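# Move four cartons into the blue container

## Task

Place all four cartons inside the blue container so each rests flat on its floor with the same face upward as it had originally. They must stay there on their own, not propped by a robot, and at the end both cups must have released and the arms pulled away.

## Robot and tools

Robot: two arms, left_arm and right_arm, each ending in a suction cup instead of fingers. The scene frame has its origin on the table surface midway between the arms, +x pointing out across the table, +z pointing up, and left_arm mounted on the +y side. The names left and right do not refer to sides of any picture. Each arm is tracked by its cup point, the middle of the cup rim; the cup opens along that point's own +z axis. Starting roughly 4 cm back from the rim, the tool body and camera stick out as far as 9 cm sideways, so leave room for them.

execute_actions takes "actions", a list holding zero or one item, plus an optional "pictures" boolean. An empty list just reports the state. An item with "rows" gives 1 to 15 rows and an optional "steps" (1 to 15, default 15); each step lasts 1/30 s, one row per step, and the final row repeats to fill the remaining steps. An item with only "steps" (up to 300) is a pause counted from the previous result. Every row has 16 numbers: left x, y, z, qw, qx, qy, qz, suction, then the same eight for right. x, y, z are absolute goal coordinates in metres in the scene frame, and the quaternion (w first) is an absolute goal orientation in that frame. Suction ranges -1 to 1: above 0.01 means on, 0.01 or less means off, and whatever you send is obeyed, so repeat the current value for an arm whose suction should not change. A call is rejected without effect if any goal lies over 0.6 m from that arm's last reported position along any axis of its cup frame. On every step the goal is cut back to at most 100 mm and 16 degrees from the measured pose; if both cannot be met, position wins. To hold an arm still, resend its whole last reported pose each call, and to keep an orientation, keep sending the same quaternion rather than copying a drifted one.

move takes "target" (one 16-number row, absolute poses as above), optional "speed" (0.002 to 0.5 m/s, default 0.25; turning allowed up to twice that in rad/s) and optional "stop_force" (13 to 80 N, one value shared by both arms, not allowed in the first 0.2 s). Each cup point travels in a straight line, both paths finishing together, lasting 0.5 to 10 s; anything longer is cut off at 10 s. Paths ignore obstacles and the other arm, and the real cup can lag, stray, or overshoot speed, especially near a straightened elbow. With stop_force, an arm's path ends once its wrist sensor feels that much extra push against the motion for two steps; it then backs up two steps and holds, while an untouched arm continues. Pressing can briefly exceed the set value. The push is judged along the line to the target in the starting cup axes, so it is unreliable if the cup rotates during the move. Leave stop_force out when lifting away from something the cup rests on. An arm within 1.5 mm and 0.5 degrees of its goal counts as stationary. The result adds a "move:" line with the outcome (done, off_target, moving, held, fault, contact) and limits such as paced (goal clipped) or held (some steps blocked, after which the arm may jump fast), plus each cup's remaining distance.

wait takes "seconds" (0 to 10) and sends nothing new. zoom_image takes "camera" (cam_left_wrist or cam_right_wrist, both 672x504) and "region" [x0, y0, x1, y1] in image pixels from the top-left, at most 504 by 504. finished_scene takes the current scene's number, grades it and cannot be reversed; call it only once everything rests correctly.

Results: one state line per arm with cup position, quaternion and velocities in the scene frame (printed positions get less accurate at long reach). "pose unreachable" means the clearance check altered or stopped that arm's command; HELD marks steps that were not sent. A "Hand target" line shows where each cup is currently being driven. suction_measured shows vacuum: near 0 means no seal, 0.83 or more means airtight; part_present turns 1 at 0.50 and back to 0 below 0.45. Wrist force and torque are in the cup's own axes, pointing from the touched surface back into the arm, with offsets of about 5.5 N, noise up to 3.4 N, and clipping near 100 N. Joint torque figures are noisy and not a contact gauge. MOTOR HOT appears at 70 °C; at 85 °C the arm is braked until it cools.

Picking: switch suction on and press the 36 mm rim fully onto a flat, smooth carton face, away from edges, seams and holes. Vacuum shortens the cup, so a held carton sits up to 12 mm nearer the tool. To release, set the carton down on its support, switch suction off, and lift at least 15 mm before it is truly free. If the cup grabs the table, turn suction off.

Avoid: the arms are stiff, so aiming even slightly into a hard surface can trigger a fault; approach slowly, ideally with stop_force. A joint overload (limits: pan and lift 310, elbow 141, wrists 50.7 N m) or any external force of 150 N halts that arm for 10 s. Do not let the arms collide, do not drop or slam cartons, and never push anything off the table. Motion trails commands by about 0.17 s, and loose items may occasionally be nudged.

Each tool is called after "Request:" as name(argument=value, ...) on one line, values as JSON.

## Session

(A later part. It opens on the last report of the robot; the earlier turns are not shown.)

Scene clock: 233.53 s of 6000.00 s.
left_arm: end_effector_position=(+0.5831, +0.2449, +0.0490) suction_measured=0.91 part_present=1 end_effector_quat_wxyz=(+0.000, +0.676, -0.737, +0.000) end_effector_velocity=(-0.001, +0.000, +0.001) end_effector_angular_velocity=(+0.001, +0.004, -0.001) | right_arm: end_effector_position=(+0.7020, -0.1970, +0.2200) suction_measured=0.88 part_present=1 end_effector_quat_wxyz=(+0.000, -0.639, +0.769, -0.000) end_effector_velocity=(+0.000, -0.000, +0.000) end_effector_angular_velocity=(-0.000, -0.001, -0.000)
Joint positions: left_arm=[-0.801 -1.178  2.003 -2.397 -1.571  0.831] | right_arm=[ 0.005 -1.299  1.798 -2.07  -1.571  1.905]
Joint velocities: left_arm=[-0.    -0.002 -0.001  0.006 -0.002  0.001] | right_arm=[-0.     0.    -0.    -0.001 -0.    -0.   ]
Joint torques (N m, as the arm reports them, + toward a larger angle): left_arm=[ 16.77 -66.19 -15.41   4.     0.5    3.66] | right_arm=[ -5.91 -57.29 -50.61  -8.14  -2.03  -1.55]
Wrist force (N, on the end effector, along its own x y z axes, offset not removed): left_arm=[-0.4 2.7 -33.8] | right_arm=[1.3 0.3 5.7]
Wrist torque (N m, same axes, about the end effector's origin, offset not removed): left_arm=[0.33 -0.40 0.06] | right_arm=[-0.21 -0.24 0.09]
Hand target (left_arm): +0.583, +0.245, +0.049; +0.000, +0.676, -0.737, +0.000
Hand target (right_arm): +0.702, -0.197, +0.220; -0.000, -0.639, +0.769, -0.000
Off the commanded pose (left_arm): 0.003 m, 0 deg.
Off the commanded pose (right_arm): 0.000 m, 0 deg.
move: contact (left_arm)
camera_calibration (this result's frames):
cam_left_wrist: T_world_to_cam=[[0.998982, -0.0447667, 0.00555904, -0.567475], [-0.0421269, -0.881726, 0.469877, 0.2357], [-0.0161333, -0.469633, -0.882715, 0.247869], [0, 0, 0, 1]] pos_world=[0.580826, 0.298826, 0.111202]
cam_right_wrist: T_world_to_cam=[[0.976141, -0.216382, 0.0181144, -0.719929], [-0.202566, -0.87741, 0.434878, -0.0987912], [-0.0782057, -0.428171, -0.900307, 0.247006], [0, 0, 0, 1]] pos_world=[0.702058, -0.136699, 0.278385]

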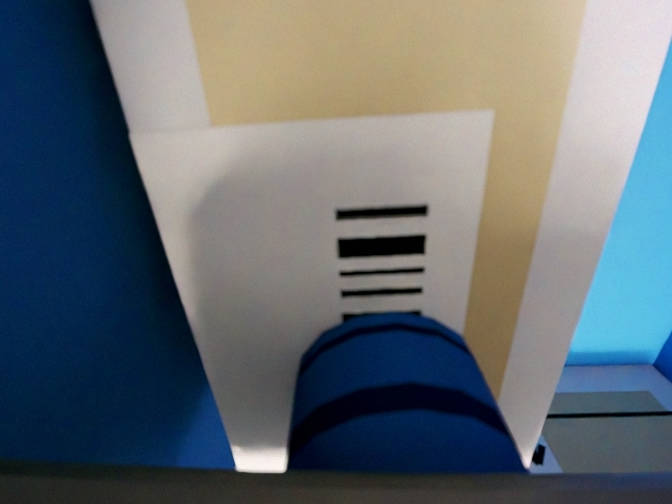

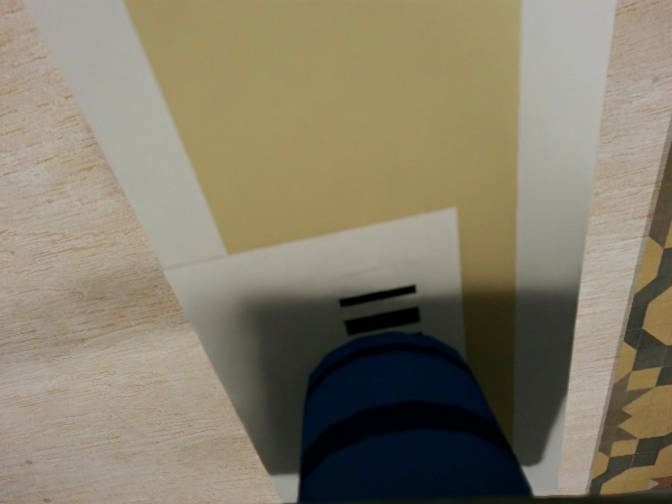

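Contact at the same height as before (floor). Release and rise for a look.

Request:
move(target=[0.583,0.245,0.053,0,-0.676,0.737,0,0, 0.702,-0.197,0.22,0,-0.639,0.769,0,1], speed=0.02)

Request:
move(target=[0.62,0.25,0.30,0,-0.676,0.737,0,0, 0.702,-0.197,0.22,0,-0.639,0.769,0,1], speed=0.2)

Scene clock: 238.70 s of 6000.00 s.
left_arm: end_effector_position=(+0.5830, +0.2450, +0.0528) suction_measured=0.01 part_present=0 end_effector_quat_wxyz=(+0.000, +0.676, -0.737, -0.000) end_effector_velocity=(-0.000, +0.000, +0.001) end_effector_angular_velocity=(+0.001, +0.000, +0.000) | right_arm: end_effector_position=(+0.7020, -0.1970, +0.2200) suction_measured=0.88 part_present=1 end_effector_quat_wxyz=(-0.000, -0.639, +0.769, -0.000) end_effector_velocity=(-0.000, +0.000, -0.000) end_effector_angular_velocity=(+0.001, +0.000, -0.000)
Joint positions: left_arm=[-0.801 -1.183  2.001 -2.39  -1.571  0.831] | right_arm=[ 0.005 -1.299  1.798 -2.07  -1.571  1.905]
Joint velocities: left_arm=[-0.    -0.002 -0.     0.003  0.001 -0.   ] | right_arm=[-0.     0.    -0.     0.     0.001  0.   ]
Joint torques (N m, as the arm reports them, + toward a larger angle): left_arm=[ -6.8  -80.69 -35.21   1.55   0.62   2.49] | right_arm=[ -4.55 -58.68 -51.46  -7.94  -1.84  -1.44]
Wrist force (N, on the end effector, along its own x y z axes, offset not removed): left_arm=[-1.1 -0.1 -8.9] | right_arm=[2.3 1.7 7.5]
Wrist torque (N m, same axes, about the end effector's origin, offset not removed): left_arm=[-0.18 0.44 0.21] | right_arm=[0.11 -0.43 0.07]
Hand target (left_arm): +0.583, +0.245, +0.053; +0.000, +0.676, -0.737, +0.000
Hand target (right_arm): +0.702, -0.197, +0.220; -0.000, -0.639, +0.769, -0.000
Off the commanded pose (left_arm): 0.000 m, 0 deg.
Off the commanded pose (right_arm): 0.000 m, 0 deg.
After step 90, 1.47 s passed at rest.
move: done
camera_calibration (this result's frames):
cam_left_wrist: T_world_to_cam=[[0.998984, -0.0447689, 0.00519247, -0.567381], [-0.0419627, -0.881904, 0.469557, 0.23396], [-0.0164423, -0.469298, -0.882887, 0.251382], [0, 0, 0, 1]] pos_world=[0.580755, 0.298903, 0.11503]
cam_right_wrist: T_world_to_cam=[[0.976141, -0.216382, 0.0181142, -0.719929], [-0.202566, -0.87741, 0.434878, -0.098791], [-0.078206, -0.428171, -0.900307, 0.247007], [0, 0, 0, 1]] pos_world=[0.702058, -0.136699, 0.278385]

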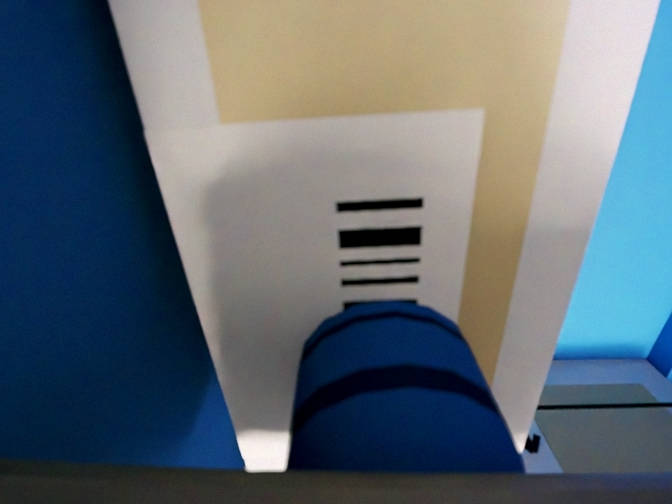

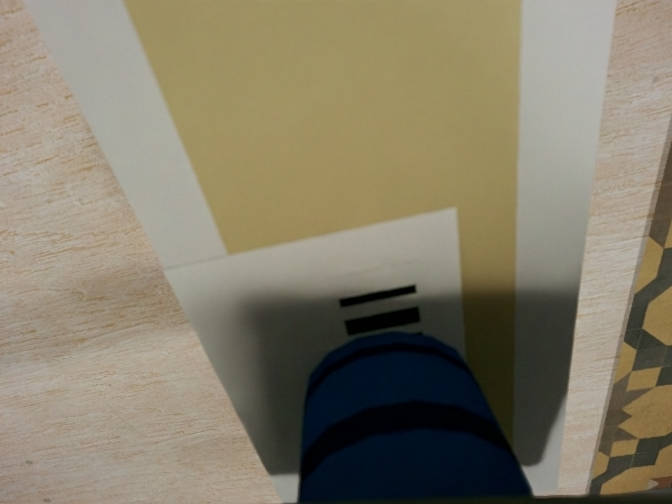

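Scene clock: 240.53 s of 6000.00 s.
left_arm: end_effector_position=(+0.6198, +0.2502, +0.2998) suction_measured=0.01 part_present=0 end_effector_quat_wxyz=(-0.000, +0.676, -0.737, +0.000) end_effector_velocity=(+0.001, +0.000, +0.002) end_effector_angular_velocity=(+0.001, -0.000, -0.001) | right_arm: end_effector_position=(+0.7020, -0.1970, +0.2200) suction_measured=0.88 part_present=1 end_effector_quat_wxyz=(-0.000, -0.639, +0.769, -0.000) end_effector_velocity=(-0.000, +0.000, -0.000) end_effector_angular_velocity=(-0.001, +0.000, +0.000)
Joint positions: left_arm=[-0.761 -1.378  1.744 -1.937 -1.571  0.871] | right_arm=[ 0.005 -1.299  1.798 -2.07  -1.571  1.905]
Joint velocities: left_arm=[ 0.    -0.001 -0.004  0.005  0.001  0.001] | right_arm=[ 0.  0.  0.  0. -0.  0.]
Joint torques (N m, as the arm reports them, + toward a larger angle): left_arm=[ 20.1  -84.11 -54.09   0.12  -1.86   3.82] | right_arm=[ -8.25 -56.74 -51.72  -8.02  -1.75  -1.59]
Wrist force (N, on the end effector, along its own x y z axes, offset not removed): left_arm=[-3.8 1.3 0.1] | right_arm=[2.4 3.3 7.1]
Wrist torque (N m, same axes, about the end effector's origin, offset not removed): left_arm=[0.17 0.47 0.16] | right_arm=[0.32 -0.40 0.14]
Hand target (left_arm): +0.620, +0.250, +0.300; -0.000, +0.676, -0.737, -0.000
Hand target (right_arm): +0.702, -0.197, +0.220; -0.000, -0.639, +0.769, -0.000
Off the commanded pose (left_arm): 0.000 m, 0 deg.
Off the commanded pose (right_arm): 0.000 m, 0 deg.
move: done
camera_calibration (this result's frames):
cam_left_wrist: T_world_to_cam=[[0.998983, -0.0447761, 0.00527228, -0.605195], [-0.0420072, -0.881923, 0.469519, 0.124161], [-0.0163735, -0.469263, -0.882907, 0.47244], [0, 0, 0, 1]] pos_world=[0.61753, 0.304101, 0.362015]
cam_right_wrist: T_world_to_cam=[[0.976141, -0.216382, 0.0181142, -0.719929], [-0.202566, -0.87741, 0.434878, -0.0987911], [-0.078206, -0.428171, -0.900307, 0.247007], [0, 0, 0, 1]] pos_world=[0.702058, -0.136699, 0.278385]

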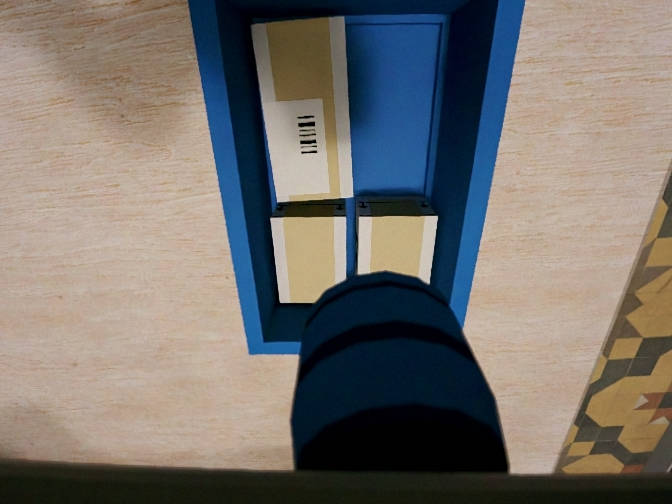

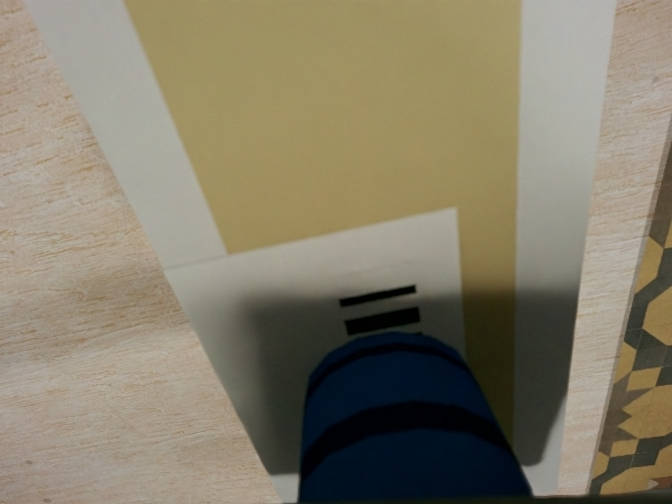

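Request:
move(target=[0.45,0.7,0.3,0,-0.676,0.737,0,0, 0.702,-0.197,0.22,0,-0.639,0.769,0,1], speed=0.4)

Request:
move(target=[0.45,0.7,0.3,0,-0.676,0.737,0,0, 0.66,0.243,0.22,0,-0.639,0.769,0,1], speed=0.25)

Scene clock: 261.50 s of 6000.00 s.
left_arm: end_effector_position=(+0.4503, +0.6999, +0.2997) suction_measured=0.01 part_present=0 end_effector_quat_wxyz=(-0.000, +0.676, -0.737, -0.000) end_effector_velocity=(-0.001, +0.003, -0.000) end_effector_angular_velocity=(+0.002, -0.000, -0.001) | right_arm: end_effector_position=(+0.7020, -0.1970, +0.2200) suction_measured=0.88 part_present=1 end_effector_quat_wxyz=(+0.000, -0.639, +0.769, -0.000) end_effector_velocity=(-0.000, -0.000, -0.001) end_effector_angular_velocity=(-0.001, +0.002, -0.000)
Joint positions: left_arm=[-0.277 -1.891  2.22  -1.9   -1.57   1.355] | right_arm=[ 0.005 -1.299  1.798 -2.07  -1.571  1.905]
Joint velocities: left_arm=[ 0.004 -0.001  0.001  0.001  0.002  0.005] | right_arm=[-0.     0.002  0.     0.001 -0.     0.   ]
Joint torques (N m, as the arm reports them, + toward a larger angle): left_arm=[ 18.54 -38.13 -30.09   0.29  -1.85   4.49] | right_arm=[ -7.29 -59.32 -51.04  -7.75  -1.57  -1.92]
Wrist force (N, on the end effector, along its own x y z axes, offset not removed): left_arm=[0.1 -1.5 1.9] | right_arm=[0.6 1.7 6.4]
Wrist torque (N m, same axes, about the end effector's origin, offset not removed): left_arm=[-0.05 -0.11 0.08] | right_arm=[0.06 -0.16 0.09]
Hand target (left_arm): +0.450, +0.700, +0.300; -0.000, +0.676, -0.737, -0.000
Hand target (right_arm): +0.702, -0.197, +0.220; -0.000, -0.639, +0.769, -0.000
Off the commanded pose (left_arm): 0.000 m, 0 deg.
Off the commanded pose (right_arm): 0.000 m, 0 deg.
After step 90, 16.00 s passed at rest.
move: done
camera_calibration (this result's frames):
cam_left_wrist: T_world_to_cam=[[0.998986, -0.0447285, 0.00504242, -0.415747], [-0.041864, -0.88212, 0.469161, 0.513867], [-0.0165369, -0.468897, -0.883098, 0.680535], [0, 0, 0, 1]] pos_world=[0.448092, 0.753797, 0.361989]
cam_right_wrist: T_world_to_cam=[[0.976141, -0.216382, 0.0181143, -0.719929], [-0.202566, -0.87741, 0.434877, -0.098791], [-0.0782059, -0.428171, -0.900307, 0.247007], [0, 0, 0, 1]] pos_world=[0.702058, -0.136699, 0.278385]

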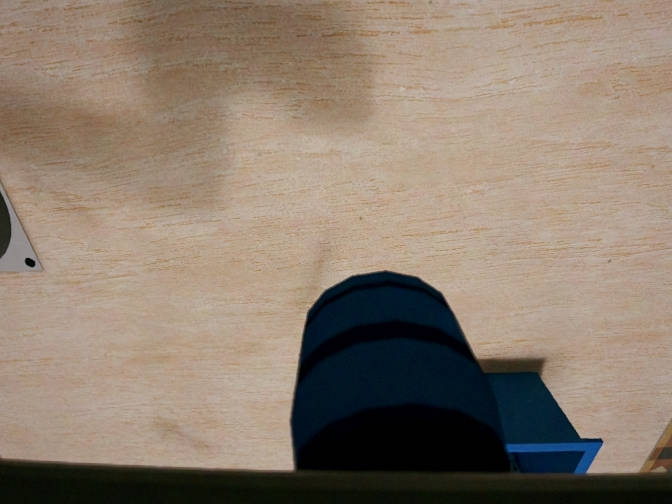

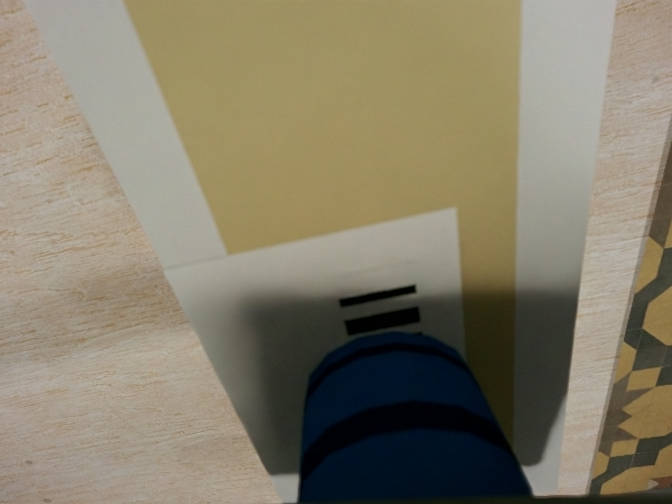

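Scene clock: 263.93 s of 6000.00 s.
left_arm: end_effector_position=(+0.4500, +0.7000, +0.3000) suction_measured=0.01 part_present=0 end_effector_quat_wxyz=(-0.000, +0.676, -0.737, -0.000) end_effector_velocity=(+0.001, +0.000, +0.001) end_effector_angular_velocity=(+0.000, -0.001, -0.000) | right_arm: end_effector_position=(+0.6590, +0.2426, +0.2201) suction_measured=0.88 part_present=1 end_effector_quat_wxyz=(-0.000, -0.639, +0.769, +0.000) end_effector_velocity=(+0.000, +0.002, +0.001) end_effector_angular_velocity=(+0.000, -0.001, +0.000)
Joint positions: left_arm=[-0.277 -1.892  2.22  -1.9   -1.571  1.356] | right_arm=[ 0.483 -0.976  1.316 -1.91  -1.571  2.383]
Joint velocities: left_arm=[ 0.    -0.    -0.001  0.     0.001  0.   ] | right_arm=[ 0.002  0.002 -0.006  0.003 -0.     0.002]
Joint torques (N m, as the arm reports them, + toward a larger angle): left_arm=[ 21.39 -38.37 -30.34  -0.08  -1.9    3.84] | right_arm=[ 11.77 -89.3  -53.91  -0.83  -1.81   1.84]
Wrist force (N, on the end effector, along its own x y z axes, offset not removed): left_arm=[0.7 -4.1 1.4] | right_arm=[1.8 2.8 6.5]
Wrist torque (N m, same axes, about the end effector's origin, offset not removed): left_arm=[-0.54 -0.26 0.21] | right_arm=[0.33 -0.35 0.11]
Hand target (left_arm): +0.450, +0.700, +0.300; -0.000, +0.676, -0.737, +0.000
Hand target (right_arm): +0.659, +0.243, +0.220; -0.000, -0.639, +0.769, +0.000
Off the commanded pose (left_arm): 0.000 m, 0 deg.
Off the commanded pose (right_arm): 0.001 m, 0 deg.
move: done
camera_calibration (this result's frames):
cam_left_wrist: T_world_to_cam=[[0.998982, -0.0447996, 0.00520434, -0.415427], [-0.0419953, -0.881901, 0.46956, 0.513579], [-0.0164464, -0.469301, -0.882885, 0.680976], [0, 0, 0, 1]] pos_world=[0.447771, 0.753897, 0.36223]
cam_right_wrist: T_world_to_cam=[[0.976152, -0.216372, 0.0175965, -0.582699], [-0.202301, -0.87727, 0.435283, 0.277839], [-0.0787463, -0.428462, -0.900122, 0.432327], [0, 0, 0, 1]] pos_world=[0.659054, 0.302895, 0.278462]

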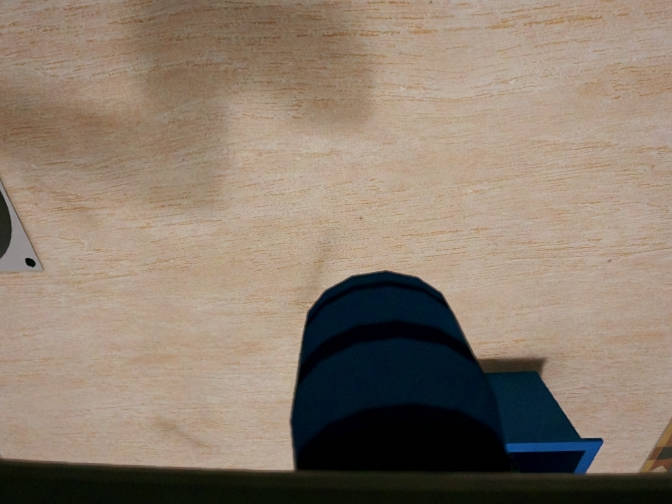

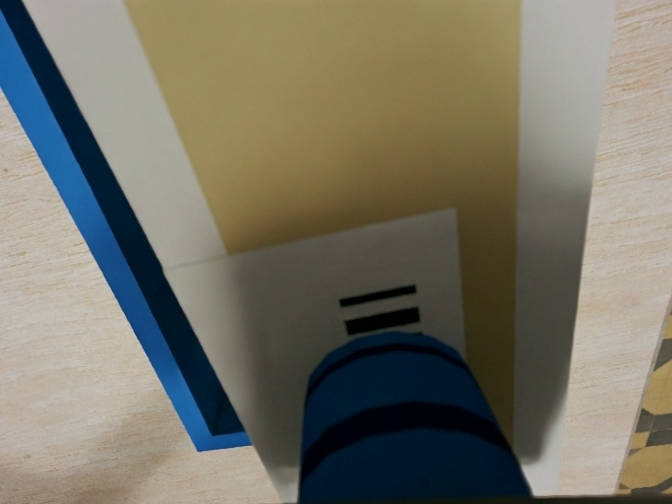

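Request:
move(target=[0.45,0.7,0.3,0,-0.676,0.737,0,0, 0.66,0.243,0.11,0,-0.639,0.769,0,1], speed=0.03, stop_force=15)

Scene clock: 276.63 s of 6000.00 s.
left_arm: end_effector_position=(+0.4500, +0.7000, +0.3000) suction_measured=0.01 part_present=0 end_effector_quat_wxyz=(+0.000, +0.676, -0.737, -0.000) end_effector_velocity=(+0.000, -0.000, +0.000) end_effector_angular_velocity=(-0.000, -0.000, -0.001) | right_arm: end_effector_position=(+0.6601, +0.2431, +0.1102) suction_measured=0.89 part_present=1 end_effector_quat_wxyz=(-0.000, -0.639, +0.769, +0.000) end_effector_velocity=(-0.001, +0.001, -0.003) end_effector_angular_velocity=(-0.000, +0.001, +0.001)
Joint positions: left_arm=[-0.277 -1.892  2.22  -1.9   -1.571  1.356] | right_arm=[ 0.483 -0.9    1.398 -2.069 -1.571  2.383]
Joint velocities: left_arm=[-0.     0.    -0.    -0.    -0.     0.001] | right_arm=[ 0.001  0.003  0.001 -0.003  0.     0.   ]
Joint torques (N m, as the arm reports them, + toward a larger angle): left_arm=[ 19.8  -37.58 -31.29   0.21  -1.88   3.69] | right_arm=[ -8.54 -78.55 -29.92  -6.13  -2.31  -2.05]
Wrist force (N, on the end effector, along its own x y z axes, offset not removed): left_arm=[-0.9 0.3 -5.9] | right_arm=[-1.5 1.9 -5.7]
Wrist torque (N m, same axes, about the end effector's origin, offset not removed): left_arm=[0.20 -0.07 0.07] | right_arm=[0.01 0.00 0.20]
Hand target (left_arm): +0.450, +0.700, +0.300; -0.000, +0.676, -0.737, -0.000
Hand target (right_arm): +0.660, +0.243, +0.110; -0.000, -0.639, +0.769, +0.000
Off the commanded pose (left_arm): 0.000 m, 0 deg.
Off the commanded pose (right_arm): 0.000 m, 0 deg.
After step 90, 5.67 s passed at rest.
move: done
camera_calibration (this result's frames):
cam_left_wrist: T_world_to_cam=[[0.998983, -0.0447789, 0.00520385, -0.41544], [-0.0419768, -0.881902, 0.46956, 0.51358], [-0.0164371, -0.469301, -0.882885, 0.680977], [0, 0, 0, 1]] pos_world=[0.447769, 0.753908, 0.36223]
cam_right_wrist: T_world_to_cam=[[0.976141, -0.21638, 0.0181075, -0.581801], [-0.202562, -0.877413, 0.434873, 0.326582], [-0.0782099, -0.428165, -0.90031, 0.333308], [0, 0, 0, 1]] pos_world=[0.660141, 0.303369, 0.168593]

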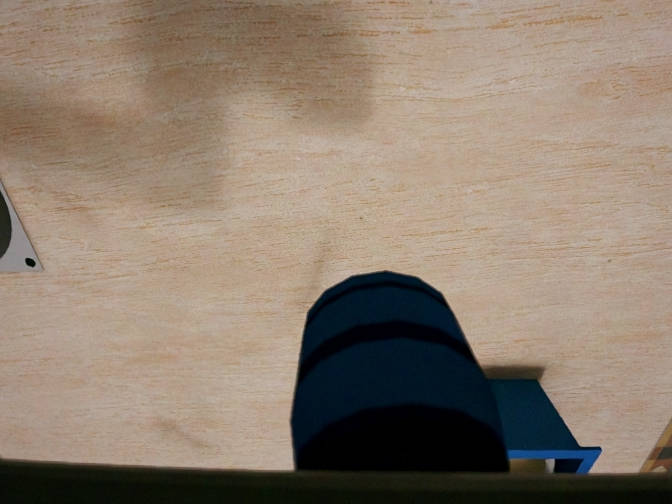

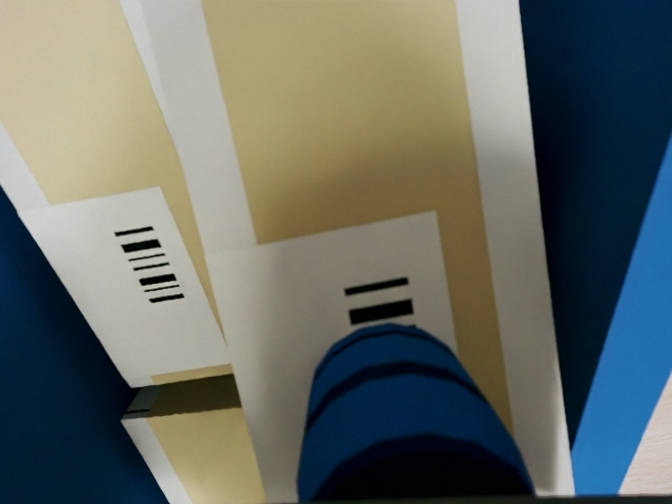

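Request:
execute_actions(actions=[])

Request:
zoom_image(camera="cam_left_wrist", region=[440,340,672,480])

Scene clock: 284.37 s of 6000.00 s.
left_arm: end_effector_position=(+0.4500, +0.7000, +0.3000) suction_measured=0.01 part_present=0 end_effector_quat_wxyz=(+0.000, +0.676, -0.737, -0.000) end_effector_velocity=(+0.000, +0.000, +0.000) end_effector_angular_velocity=(+0.001, -0.000, -0.001) | right_arm: end_effector_position=(+0.6601, +0.2431, +0.1100) suction_measured=0.88 part_present=1 end_effector_quat_wxyz=(-0.000, -0.639, +0.769, +0.000) end_effector_velocity=(+0.000, -0.000, +0.000) end_effector_angular_velocity=(+0.001, -0.001, -0.000)
Joint positions: left_arm=[-0.277 -1.892  2.22  -1.9   -1.571  1.356] | right_arm=[ 0.483 -0.9    1.398 -2.069 -1.571  2.383]
Joint velocities: left_arm=[ 0.    -0.    -0.     0.     0.001  0.001] | right_arm=[-0.    -0.     0.    -0.001 -0.     0.   ]
Joint torques (N m, as the arm reports them, + toward a larger angle): left_arm=[ 20.99 -36.61 -32.27   0.07  -1.75   3.7 ] | right_arm=[ -7.65 -78.18 -29.99  -5.99  -2.52  -1.86]
Wrist force (N, on the end effector, along its own x y z axes, offset not removed): left_arm=[-4.1 2.4 6.5] | right_arm=[-2.3 3.8 -3.8]
Wrist torque (N m, same axes, about the end effector's origin, offset not removed): left_arm=[0.59 0.56 0.23] | right_arm=[0.45 0.16 0.10]
Hand target (left_arm): +0.450, +0.700, +0.300; -0.000, +0.676, -0.737, -0.000
Hand target (right_arm): +0.660, +0.243, +0.110; -0.000, -0.639, +0.769, +0.000
Off the commanded pose (left_arm): 0.000 m, 0 deg.
Off the commanded pose (right_arm): 0.000 m, 0 deg.
Steps of this call (steps 1 to 90: nothing new was sent; then 4.73 s passed at rest). Readings (end_effector_position | what the end effector reports):
1: left_arm (+0.4500, +0.7000, +0.3000) | right_arm (+0.6601, +0.2431, +0.1101) | left_arm suction_measured=0.01 part_present=0 | right_arm suction_measured=0.89 part_present=1
2: left_arm (+0.4500, +0.7000, +0.3000) | right_arm (+0.6601, +0.2431, +0.1101) | left_arm suction_measured=0.01 part_present=0 | right_arm suction_measured=0.89 part_present=1
4: left_arm (+0.4500, +0.7000, +0.3000) | right_arm (+0.6601, +0.2431, +0.1100) | left_arm suction_measured=0.01 part_present=0 | right_arm suction_measured=0.88 part_present=1
8: left_arm (+0.4500, +0.7000, +0.3000) | right_arm (+0.6601, +0.2431, +0.1100) | left_arm suction_measured=0.01 part_present=0 | right_arm suction_measured=0.88 part_present=1
90: the state above
camera_calibration (this result's frames):
cam_left_wrist: T_world_to_cam=[[0.998983, -0.0447787, 0.00520373, -0.41544], [-0.0419766, -0.881902, 0.46956, 0.51358], [-0.0164371, -0.469301, -0.882885, 0.680977], [0, 0, 0, 1]] pos_world=[0.447769, 0.753908, 0.36223]
cam_right_wrist: T_world_to_cam=[[0.976141, -0.21638, 0.0181125, -0.581801], [-0.202564, -0.87741, 0.434878, 0.326688], [-0.078207, -0.428171, -0.900307, 0.333086], [0, 0, 0, 1]] pos_world=[0.660145, 0.303367, 0.168348]

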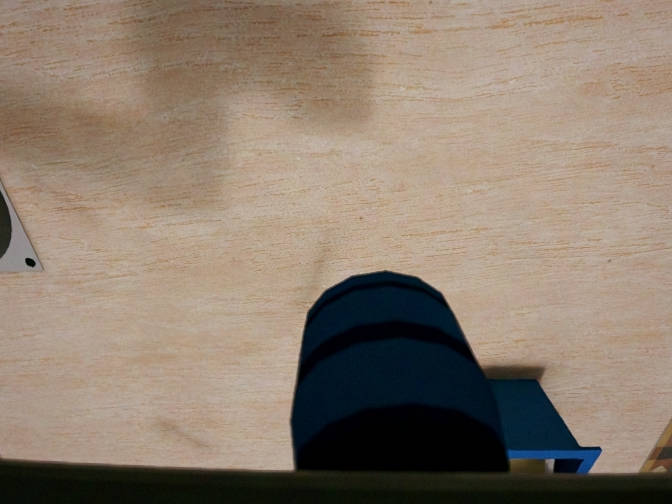

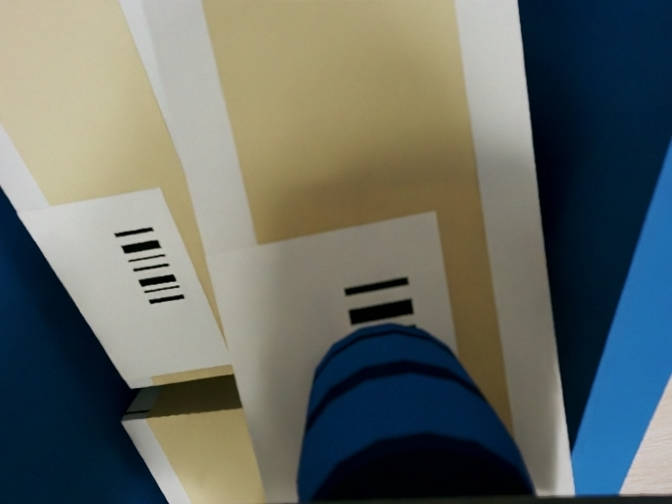

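Region (440, 340, 672, 480) of cam_left_wrist's 672x504 image, scaled by 2.172, with more detail than that image has; it fills the top 304 rows of this view, and the rest is white.

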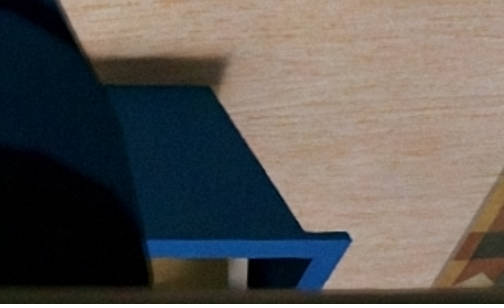

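Request:
move(target=[0.45,0.7,0.3,0,-0.676,0.737,0,0, 0.66,0.243,0.17,0,-0.639,0.769,0,1], speed=0.03)

Scene clock: 303.20 s of 6000.00 s.
left_arm: end_effector_position=(+0.4500, +0.7000, +0.3000) suction_measured=0.01 part_present=0 end_effector_quat_wxyz=(+0.000, +0.676, -0.737, -0.000) end_effector_velocity=(+0.000, +0.000, +0.000) end_effector_angular_velocity=(+0.000, -0.000, +0.002) | right_arm: end_effector_position=(+0.6600, +0.2430, +0.1698) suction_measured=0.88 part_present=1 end_effector_quat_wxyz=(+0.000, -0.639, +0.769, +0.000) end_effector_velocity=(+0.000, -0.000, +0.001) end_effector_angular_velocity=(-0.001, -0.000, -0.000)
Joint positions: left_arm=[-0.277 -1.892  2.22  -1.9   -1.571  1.356] | right_arm=[ 0.483 -0.944  1.358 -1.984 -1.571  2.383]
Joint velocities: left_arm=[-0.     0.    -0.     0.     0.001 -0.002] | right_arm=[-0.    -0.    -0.002  0.003 -0.001  0.   ]
Joint torques (N m, as the arm reports them, + toward a larger angle): left_arm=[ 19.02 -36.03 -34.08  -0.07  -1.98   3.49] | right_arm=[  10.72 -112.98  -52.76   -0.31    2.03   -0.43]
Wrist force (N, on the end effector, along its own x y z axes, offset not removed): left_arm=[-4.1 0.0 0.4] | right_arm=[1.1 2.1 6.8]
Wrist torque (N m, same axes, about the end effector's origin, offset not removed): left_arm=[-0.04 0.78 0.06] | right_arm=[0.11 -0.22 0.02]
Hand target (left_arm): +0.450, +0.700, +0.300; -0.000, +0.676, -0.737, +0.000
Hand target (right_arm): +0.660, +0.243, +0.170; +0.000, -0.639, +0.769, -0.000
Off the commanded pose (left_arm): 0.000 m, 0 deg.
Off the commanded pose (right_arm): 0.000 m, 0 deg.
After step 90, 13.47 s passed at rest.
move: done
camera_calibration (this result's frames):
cam_left_wrist: T_world_to_cam=[[0.998983, -0.0447787, 0.00520385, -0.41544], [-0.0419767, -0.881902, 0.46956, 0.51358], [-0.016437, -0.469301, -0.882885, 0.680977], [0, 0, 0, 1]] pos_world=[0.447769, 0.753908, 0.36223]
cam_right_wrist: T_world_to_cam=[[0.976141, -0.21638, 0.0181159, -0.582774], [-0.202565, -0.877413, 0.434872, 0.30056], [-0.0782024, -0.428166, -0.90031, 0.386883], [0, 0, 0, 1]] pos_world=[0.660008, 0.303265, 0.228167]

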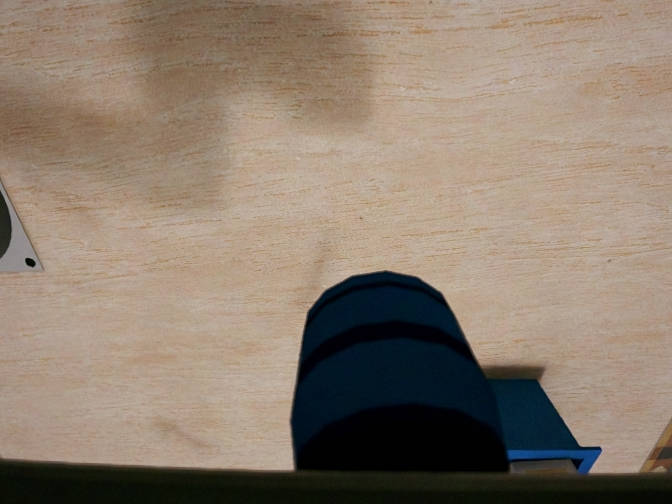

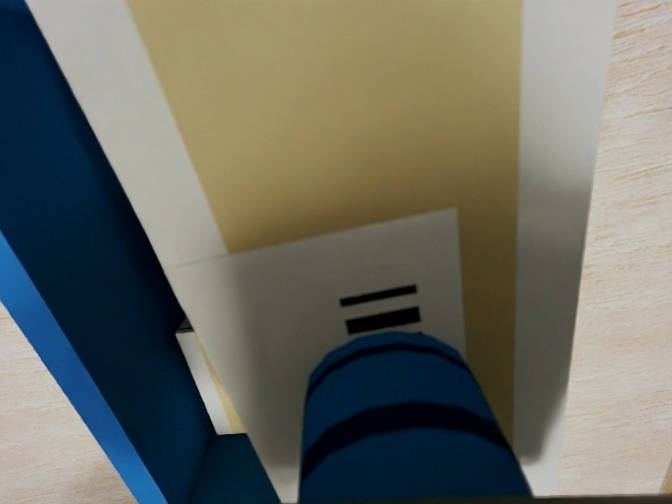

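Request:
move(target=[0.45,0.7,0.3,0,-0.676,0.737,0,0, 0.66,0.259,0.165,0,-0.639,0.769,0,1], speed=0.03)

Request:
move(target=[0.45,0.7,0.3,0,-0.676,0.737,0,0, 0.66,0.259,0.125,0,-0.639,0.769,0,1], speed=0.01, stop_force=13)

Scene clock: 316.10 s of 6000.00 s.
left_arm: end_effector_position=(+0.4500, +0.7000, +0.3000) suction_measured=0.01 part_present=0 end_effector_quat_wxyz=(+0.000, +0.676, -0.737, -0.000) end_effector_velocity=(-0.000, +0.001, -0.000) end_effector_angular_velocity=(+0.002, +0.000, +0.001) | right_arm: end_effector_position=(+0.6600, +0.2588, +0.1651) suction_measured=0.88 part_present=1 end_effector_quat_wxyz=(-0.000, -0.639, +0.769, +0.000) end_effector_velocity=(+0.000, +0.002, -0.001) end_effector_angular_velocity=(-0.000, +0.001, -0.001)
Joint positions: left_arm=[-0.277 -1.892  2.22  -1.9   -1.571  1.356] | right_arm=[ 0.495 -0.923  1.331 -1.979 -1.571  2.395]
Joint velocities: left_arm=[ 0.    -0.     0.001 -0.     0.001 -0.001] | right_arm=[ 0.001  0.003 -0.004  0.001  0.     0.001]
Joint torques (N m, as the arm reports them, + toward a larger angle): left_arm=[ 18.41 -35.76 -35.32   0.11  -1.77   3.68] | right_arm=[ 13.22 -88.21 -53.49  -1.56   2.22   2.16]
Wrist force (N, on the end effector, along its own x y z axes, offset not removed): left_arm=[-0.3 -3.2 -3.5] | right_arm=[2.0 2.1 4.9]
Wrist torque (N m, same axes, about the end effector's origin, offset not removed): left_arm=[-0.49 -0.19 0.07] | right_arm=[0.06 -0.08 0.03]
Hand target (left_arm): +0.450, +0.700, +0.300; -0.000, +0.676, -0.737, +0.000
Hand target (right_arm): +0.660, +0.259, +0.165; -0.000, -0.639, +0.769, -0.000
Off the commanded pose (left_arm): 0.000 m, 0 deg.
Off the commanded pose (right_arm): 0.000 m, 0 deg.
After step 90, 8.97 s passed at rest.
move: done
camera_calibration (this result's frames):
cam_left_wrist: T_world_to_cam=[[0.998983, -0.0447788, 0.00520389, -0.41544], [-0.0419767, -0.881902, 0.469561, 0.513579], [-0.016437, -0.469302, -0.882885, 0.680977], [0, 0, 0, 1]] pos_world=[0.447769, 0.753908, 0.36223]
cam_right_wrist: T_world_to_cam=[[0.976141, -0.21638, 0.0181083, -0.579275], [-0.202562, -0.87741, 0.43488, 0.31648], [-0.0782109, -0.428172, -0.900306, 0.389422], [0, 0, 0, 1]] pos_world=[0.660019, 0.319079, 0.223458]

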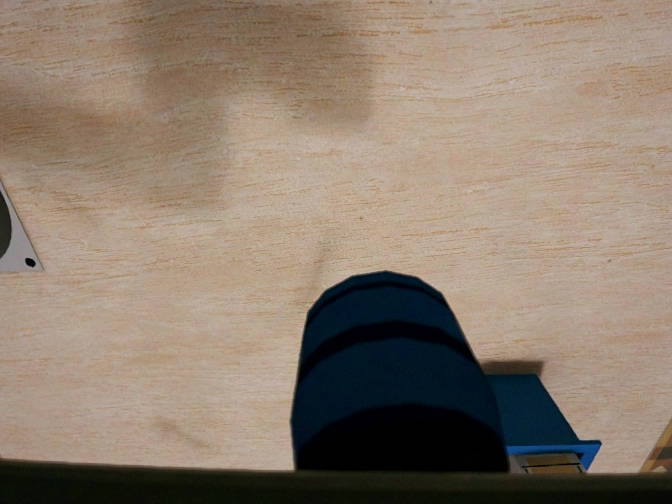

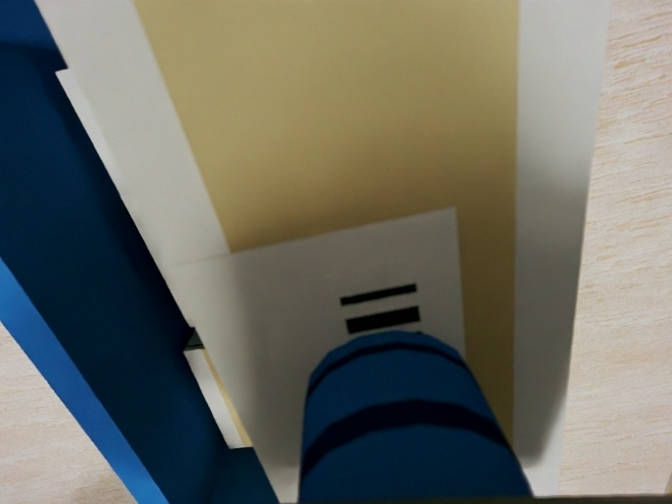

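Scene clock: 320.33 s of 6000.00 s.
left_arm: end_effector_position=(+0.4500, +0.7000, +0.3000) suction_measured=0.01 part_present=0 end_effector_quat_wxyz=(+0.000, +0.676, -0.737, -0.000) end_effector_velocity=(+0.000, -0.000, +0.000) end_effector_angular_velocity=(-0.001, -0.001, +0.001) | right_arm: end_effector_position=(+0.6600, +0.2590, +0.1252) suction_measured=0.88 part_present=1 end_effector_quat_wxyz=(-0.000, -0.639, +0.769, +0.000) end_effector_velocity=(-0.000, +0.000, -0.000) end_effector_angular_velocity=(+0.000, -0.001, +0.000)
Joint positions: left_arm=[-0.277 -1.892  2.22  -1.9   -1.571  1.356] | right_arm=[ 0.496 -0.895  1.359 -2.035 -1.571  2.396]
Joint velocities: left_arm=[ 0.    -0.    -0.001 -0.    -0.    -0.   ] | right_arm=[ 0.    -0.     0.001 -0.002 -0.    -0.   ]
Joint torques (N m, as the arm reports them, + toward a larger angle): left_arm=[ 18.29 -34.91 -36.81  -0.06  -1.91   3.8 ] | right_arm=[ 12.91 -94.18 -39.87  -7.97   1.25   1.44]
Wrist force (N, on the end effector, along its own x y z axes, offset not removed): left_arm=[-3.7 -0.9 -3.4] | right_arm=[3.1 1.5 8.0]
Wrist torque (N m, same axes, about the end effector's origin, offset not removed): left_arm=[-0.35 0.46 0.03] | right_arm=[0.09 -0.35 0.16]
Hand target (left_arm): +0.450, +0.700, +0.300; -0.000, +0.676, -0.737, +0.000
Hand target (right_arm): +0.660, +0.259, +0.125; -0.000, -0.639, +0.769, +0.000
Off the commanded pose (left_arm): 0.000 m, 0 deg.
Off the commanded pose (right_arm): 0.000 m, 0 deg.
move: done
camera_calibration (this result's frames):
cam_left_wrist: T_world_to_cam=[[0.998983, -0.0447787, 0.00520384, -0.41544], [-0.0419766, -0.881902, 0.46956, 0.513579], [-0.016437, -0.469302, -0.882885, 0.680977], [0, 0, 0, 1]] pos_world=[0.447769, 0.753908, 0.36223]
cam_right_wrist: T_world_to_cam=[[0.976141, -0.216382, 0.0181041, -0.578567], [-0.202562, -0.877408, 0.434884, 0.334025], [-0.0782166, -0.428175, -0.900304, 0.353682], [0, 0, 0, 1]] pos_world=[0.660087, 0.319323, 0.183634]

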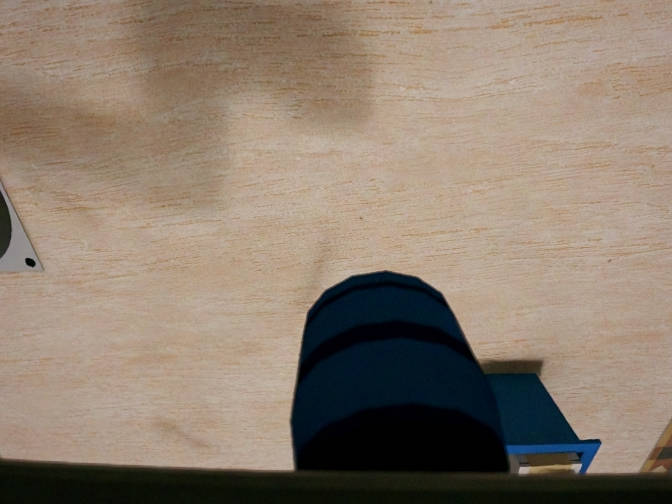

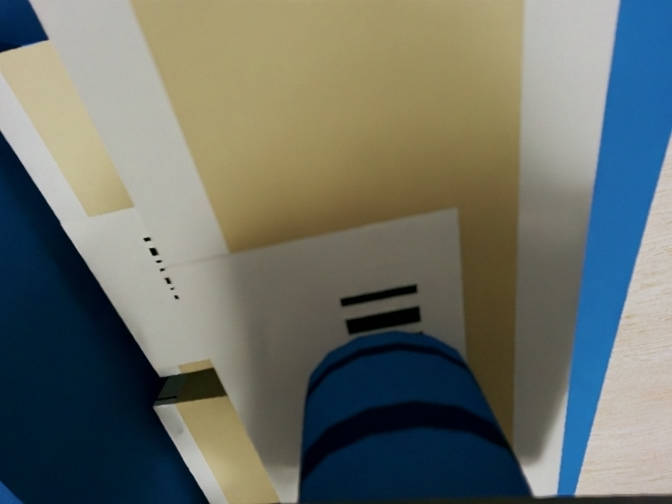

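Cleared B, untilted. Continue; next check A's top level (~0.11).

Request:
move(target=[0.45,0.7,0.3,0,-0.676,0.737,0,0, 0.66,0.259,0.095,0,-0.639,0.769,0,1], speed=0.01, stop_force=13)

Scene clock: 326.90 s of 6000.00 s.
left_arm: end_effector_position=(+0.4500, +0.7000, +0.3000) suction_measured=0.01 part_present=0 end_effector_quat_wxyz=(+0.000, +0.676, -0.737, -0.000) end_effector_velocity=(-0.000, -0.001, -0.000) end_effector_angular_velocity=(-0.002, +0.001, -0.000) | right_arm: end_effector_position=(+0.6600, +0.2590, +0.0953) suction_measured=0.88 part_present=1 end_effector_quat_wxyz=(-0.000, -0.639, +0.769, +0.000) end_effector_velocity=(+0.000, +0.000, -0.002) end_effector_angular_velocity=(+0.001, +0.000, -0.000)
Joint positions: left_arm=[-0.277 -1.892  2.22  -1.9   -1.571  1.356] | right_arm=[ 0.496 -0.871  1.377 -2.076 -1.571  2.396]
Joint velocities: left_arm=[-0.    -0.     0.    -0.    -0.002  0.   ] | right_arm=[-0.     0.002  0.001 -0.003  0.001 -0.   ]
Joint torques (N m, as the arm reports them, + toward a larger angle): left_arm=[ 18.4  -33.34 -38.26  -0.09  -1.83   3.44] | right_arm=[  9.94 -92.45 -39.57  -7.95  -0.33   1.66]
Wrist force (N, on the end effector, along its own x y z axes, offset not removed): left_arm=[-1.7 -3.4 0.3] | right_arm=[1.1 1.5 6.4]
Wrist torque (N m, same axes, about the end effector's origin, offset not removed): left_arm=[-0.62 0.35 0.02] | right_arm=[0.00 -0.14 0.11]
Hand target (left_arm): +0.450, +0.700, +0.300; -0.000, +0.676, -0.737, +0.000
Hand target (right_arm): +0.660, +0.259, +0.095; -0.000, -0.639, +0.769, +0.000
Off the commanded pose (left_arm): 0.000 m, 0 deg.
Off the commanded pose (right_arm): 0.000 m, 0 deg.
After step 90, 0.33 s passed at rest.
move: done
camera_calibration (this result's frames):
cam_left_wrist: T_world_to_cam=[[0.998983, -0.0447788, 0.00520388, -0.41544], [-0.0419767, -0.881902, 0.469561, 0.513579], [-0.016437, -0.469302, -0.882885, 0.680977], [0, 0, 0, 1]] pos_world=[0.447769, 0.753908, 0.36223]
cam_right_wrist: T_world_to_cam=[[0.976142, -0.216379, 0.0181054, -0.578016], [-0.202559, -0.877409, 0.434883, 0.347066], [-0.0782137, -0.428175, -0.900305, 0.32667], [0, 0, 0, 1]] pos_world=[0.660077, 0.319321, 0.153635]

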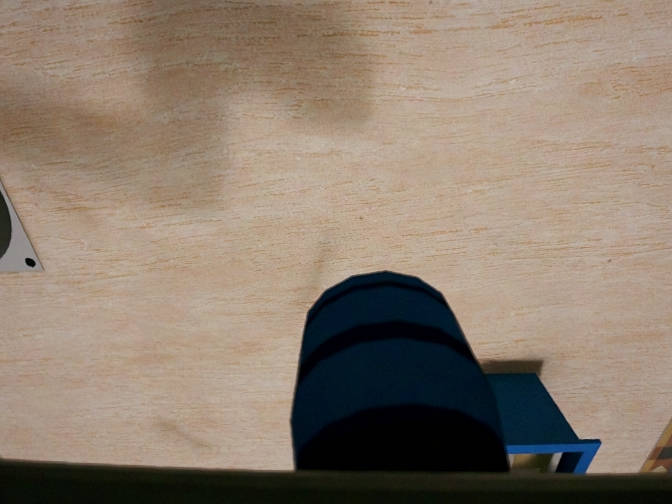

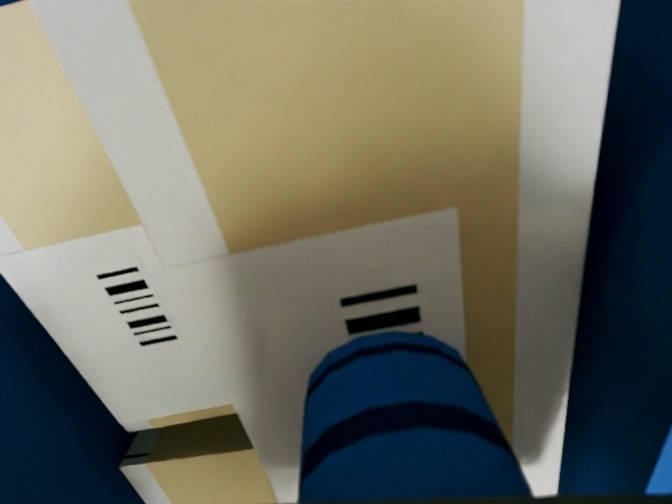

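Clear of A. Down to the floor.

Request:
move(target=[0.45,0.7,0.3,0,-0.676,0.737,0,0, 0.66,0.259,0.044,0,-0.639,0.769,0,1], speed=0.008, stop_force=13)

Scene clock: 333.13 s of 6000.00 s.
left_arm: end_effector_position=(+0.4500, +0.7000, +0.3000) suction_measured=0.01 part_present=0 end_effector_quat_wxyz=(+0.000, +0.676, -0.737, -0.000) end_effector_velocity=(+0.000, +0.000, +0.000) end_effector_angular_velocity=(+0.001, -0.001, -0.001) | right_arm: end_effector_position=(+0.6600, +0.2590, +0.0714) suction_measured=0.88 part_present=1 end_effector_quat_wxyz=(+0.000, -0.639, +0.769, -0.000) end_effector_velocity=(-0.000, +0.000, +0.003) end_effector_angular_velocity=(-0.000, +0.000, +0.000)
Joint positions: left_arm=[-0.277 -1.892  2.22  -1.9   -1.571  1.356] | right_arm=[ 0.496 -0.852  1.389 -2.109 -1.571  2.396]
Joint velocities: left_arm=[ 0.    -0.    -0.001  0.     0.001  0.001] | right_arm=[ 0.    -0.002 -0.001  0.004  0.    -0.   ]
Joint torques (N m, as the arm reports them, + toward a larger angle): left_arm=[ 17.83 -33.43 -40.55  -0.17  -1.96   3.53] | right_arm=[  2.62 -99.09 -41.72   0.08  -0.92   1.11]
Wrist force (N, on the end effector, along its own x y z axes, offset not removed): left_arm=[-2.7 -2.6 -0.2] | right_arm=[2.8 6.8 -9.7]
Wrist torque (N m, same axes, about the end effector's origin, offset not removed): left_arm=[-0.29 0.27 0.05] | right_arm=[0.77 -0.41 0.03]
Hand target (left_arm): +0.450, +0.700, +0.300; -0.000, +0.676, -0.737, +0.000
Hand target (right_arm): +0.660, +0.259, +0.072; +0.000, -0.639, +0.769, -0.000
Off the commanded pose (left_arm): 0.000 m, 0 deg.
Off the commanded pose (right_arm): 0.027 m, 0 deg.
move: contact (right_arm)
camera_calibration (this result's frames):
cam_left_wrist: T_world_to_cam=[[0.998983, -0.0447788, 0.00520357, -0.41544], [-0.0419766, -0.881902, 0.46956, 0.51358], [-0.0164373, -0.469301, -0.882885, 0.680977], [0, 0, 0, 1]] pos_world=[0.447769, 0.753908, 0.36223]
cam_right_wrist: T_world_to_cam=[[0.976139, -0.216381, 0.0181988, -0.577608], [-0.202609, -0.877446, 0.434785, 0.357518], [-0.0781106, -0.428098, -0.900351, 0.305101], [0, 0, 0, 1]] pos_world=[0.660094, 0.319333, 0.129766]

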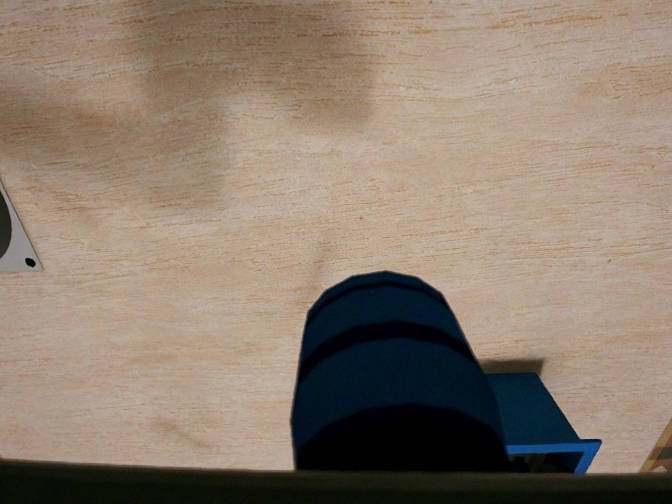

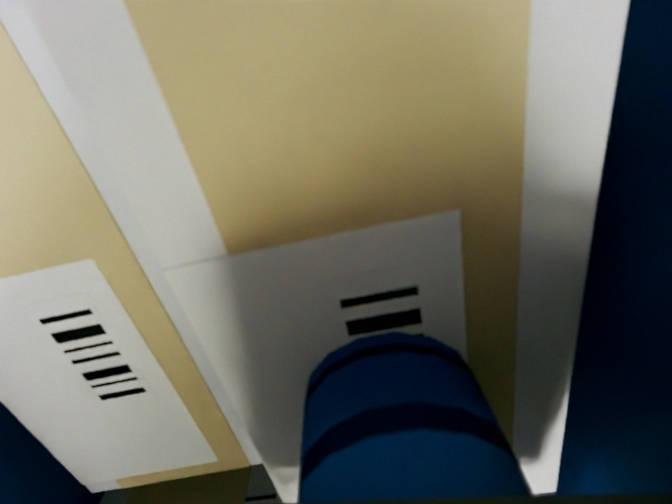

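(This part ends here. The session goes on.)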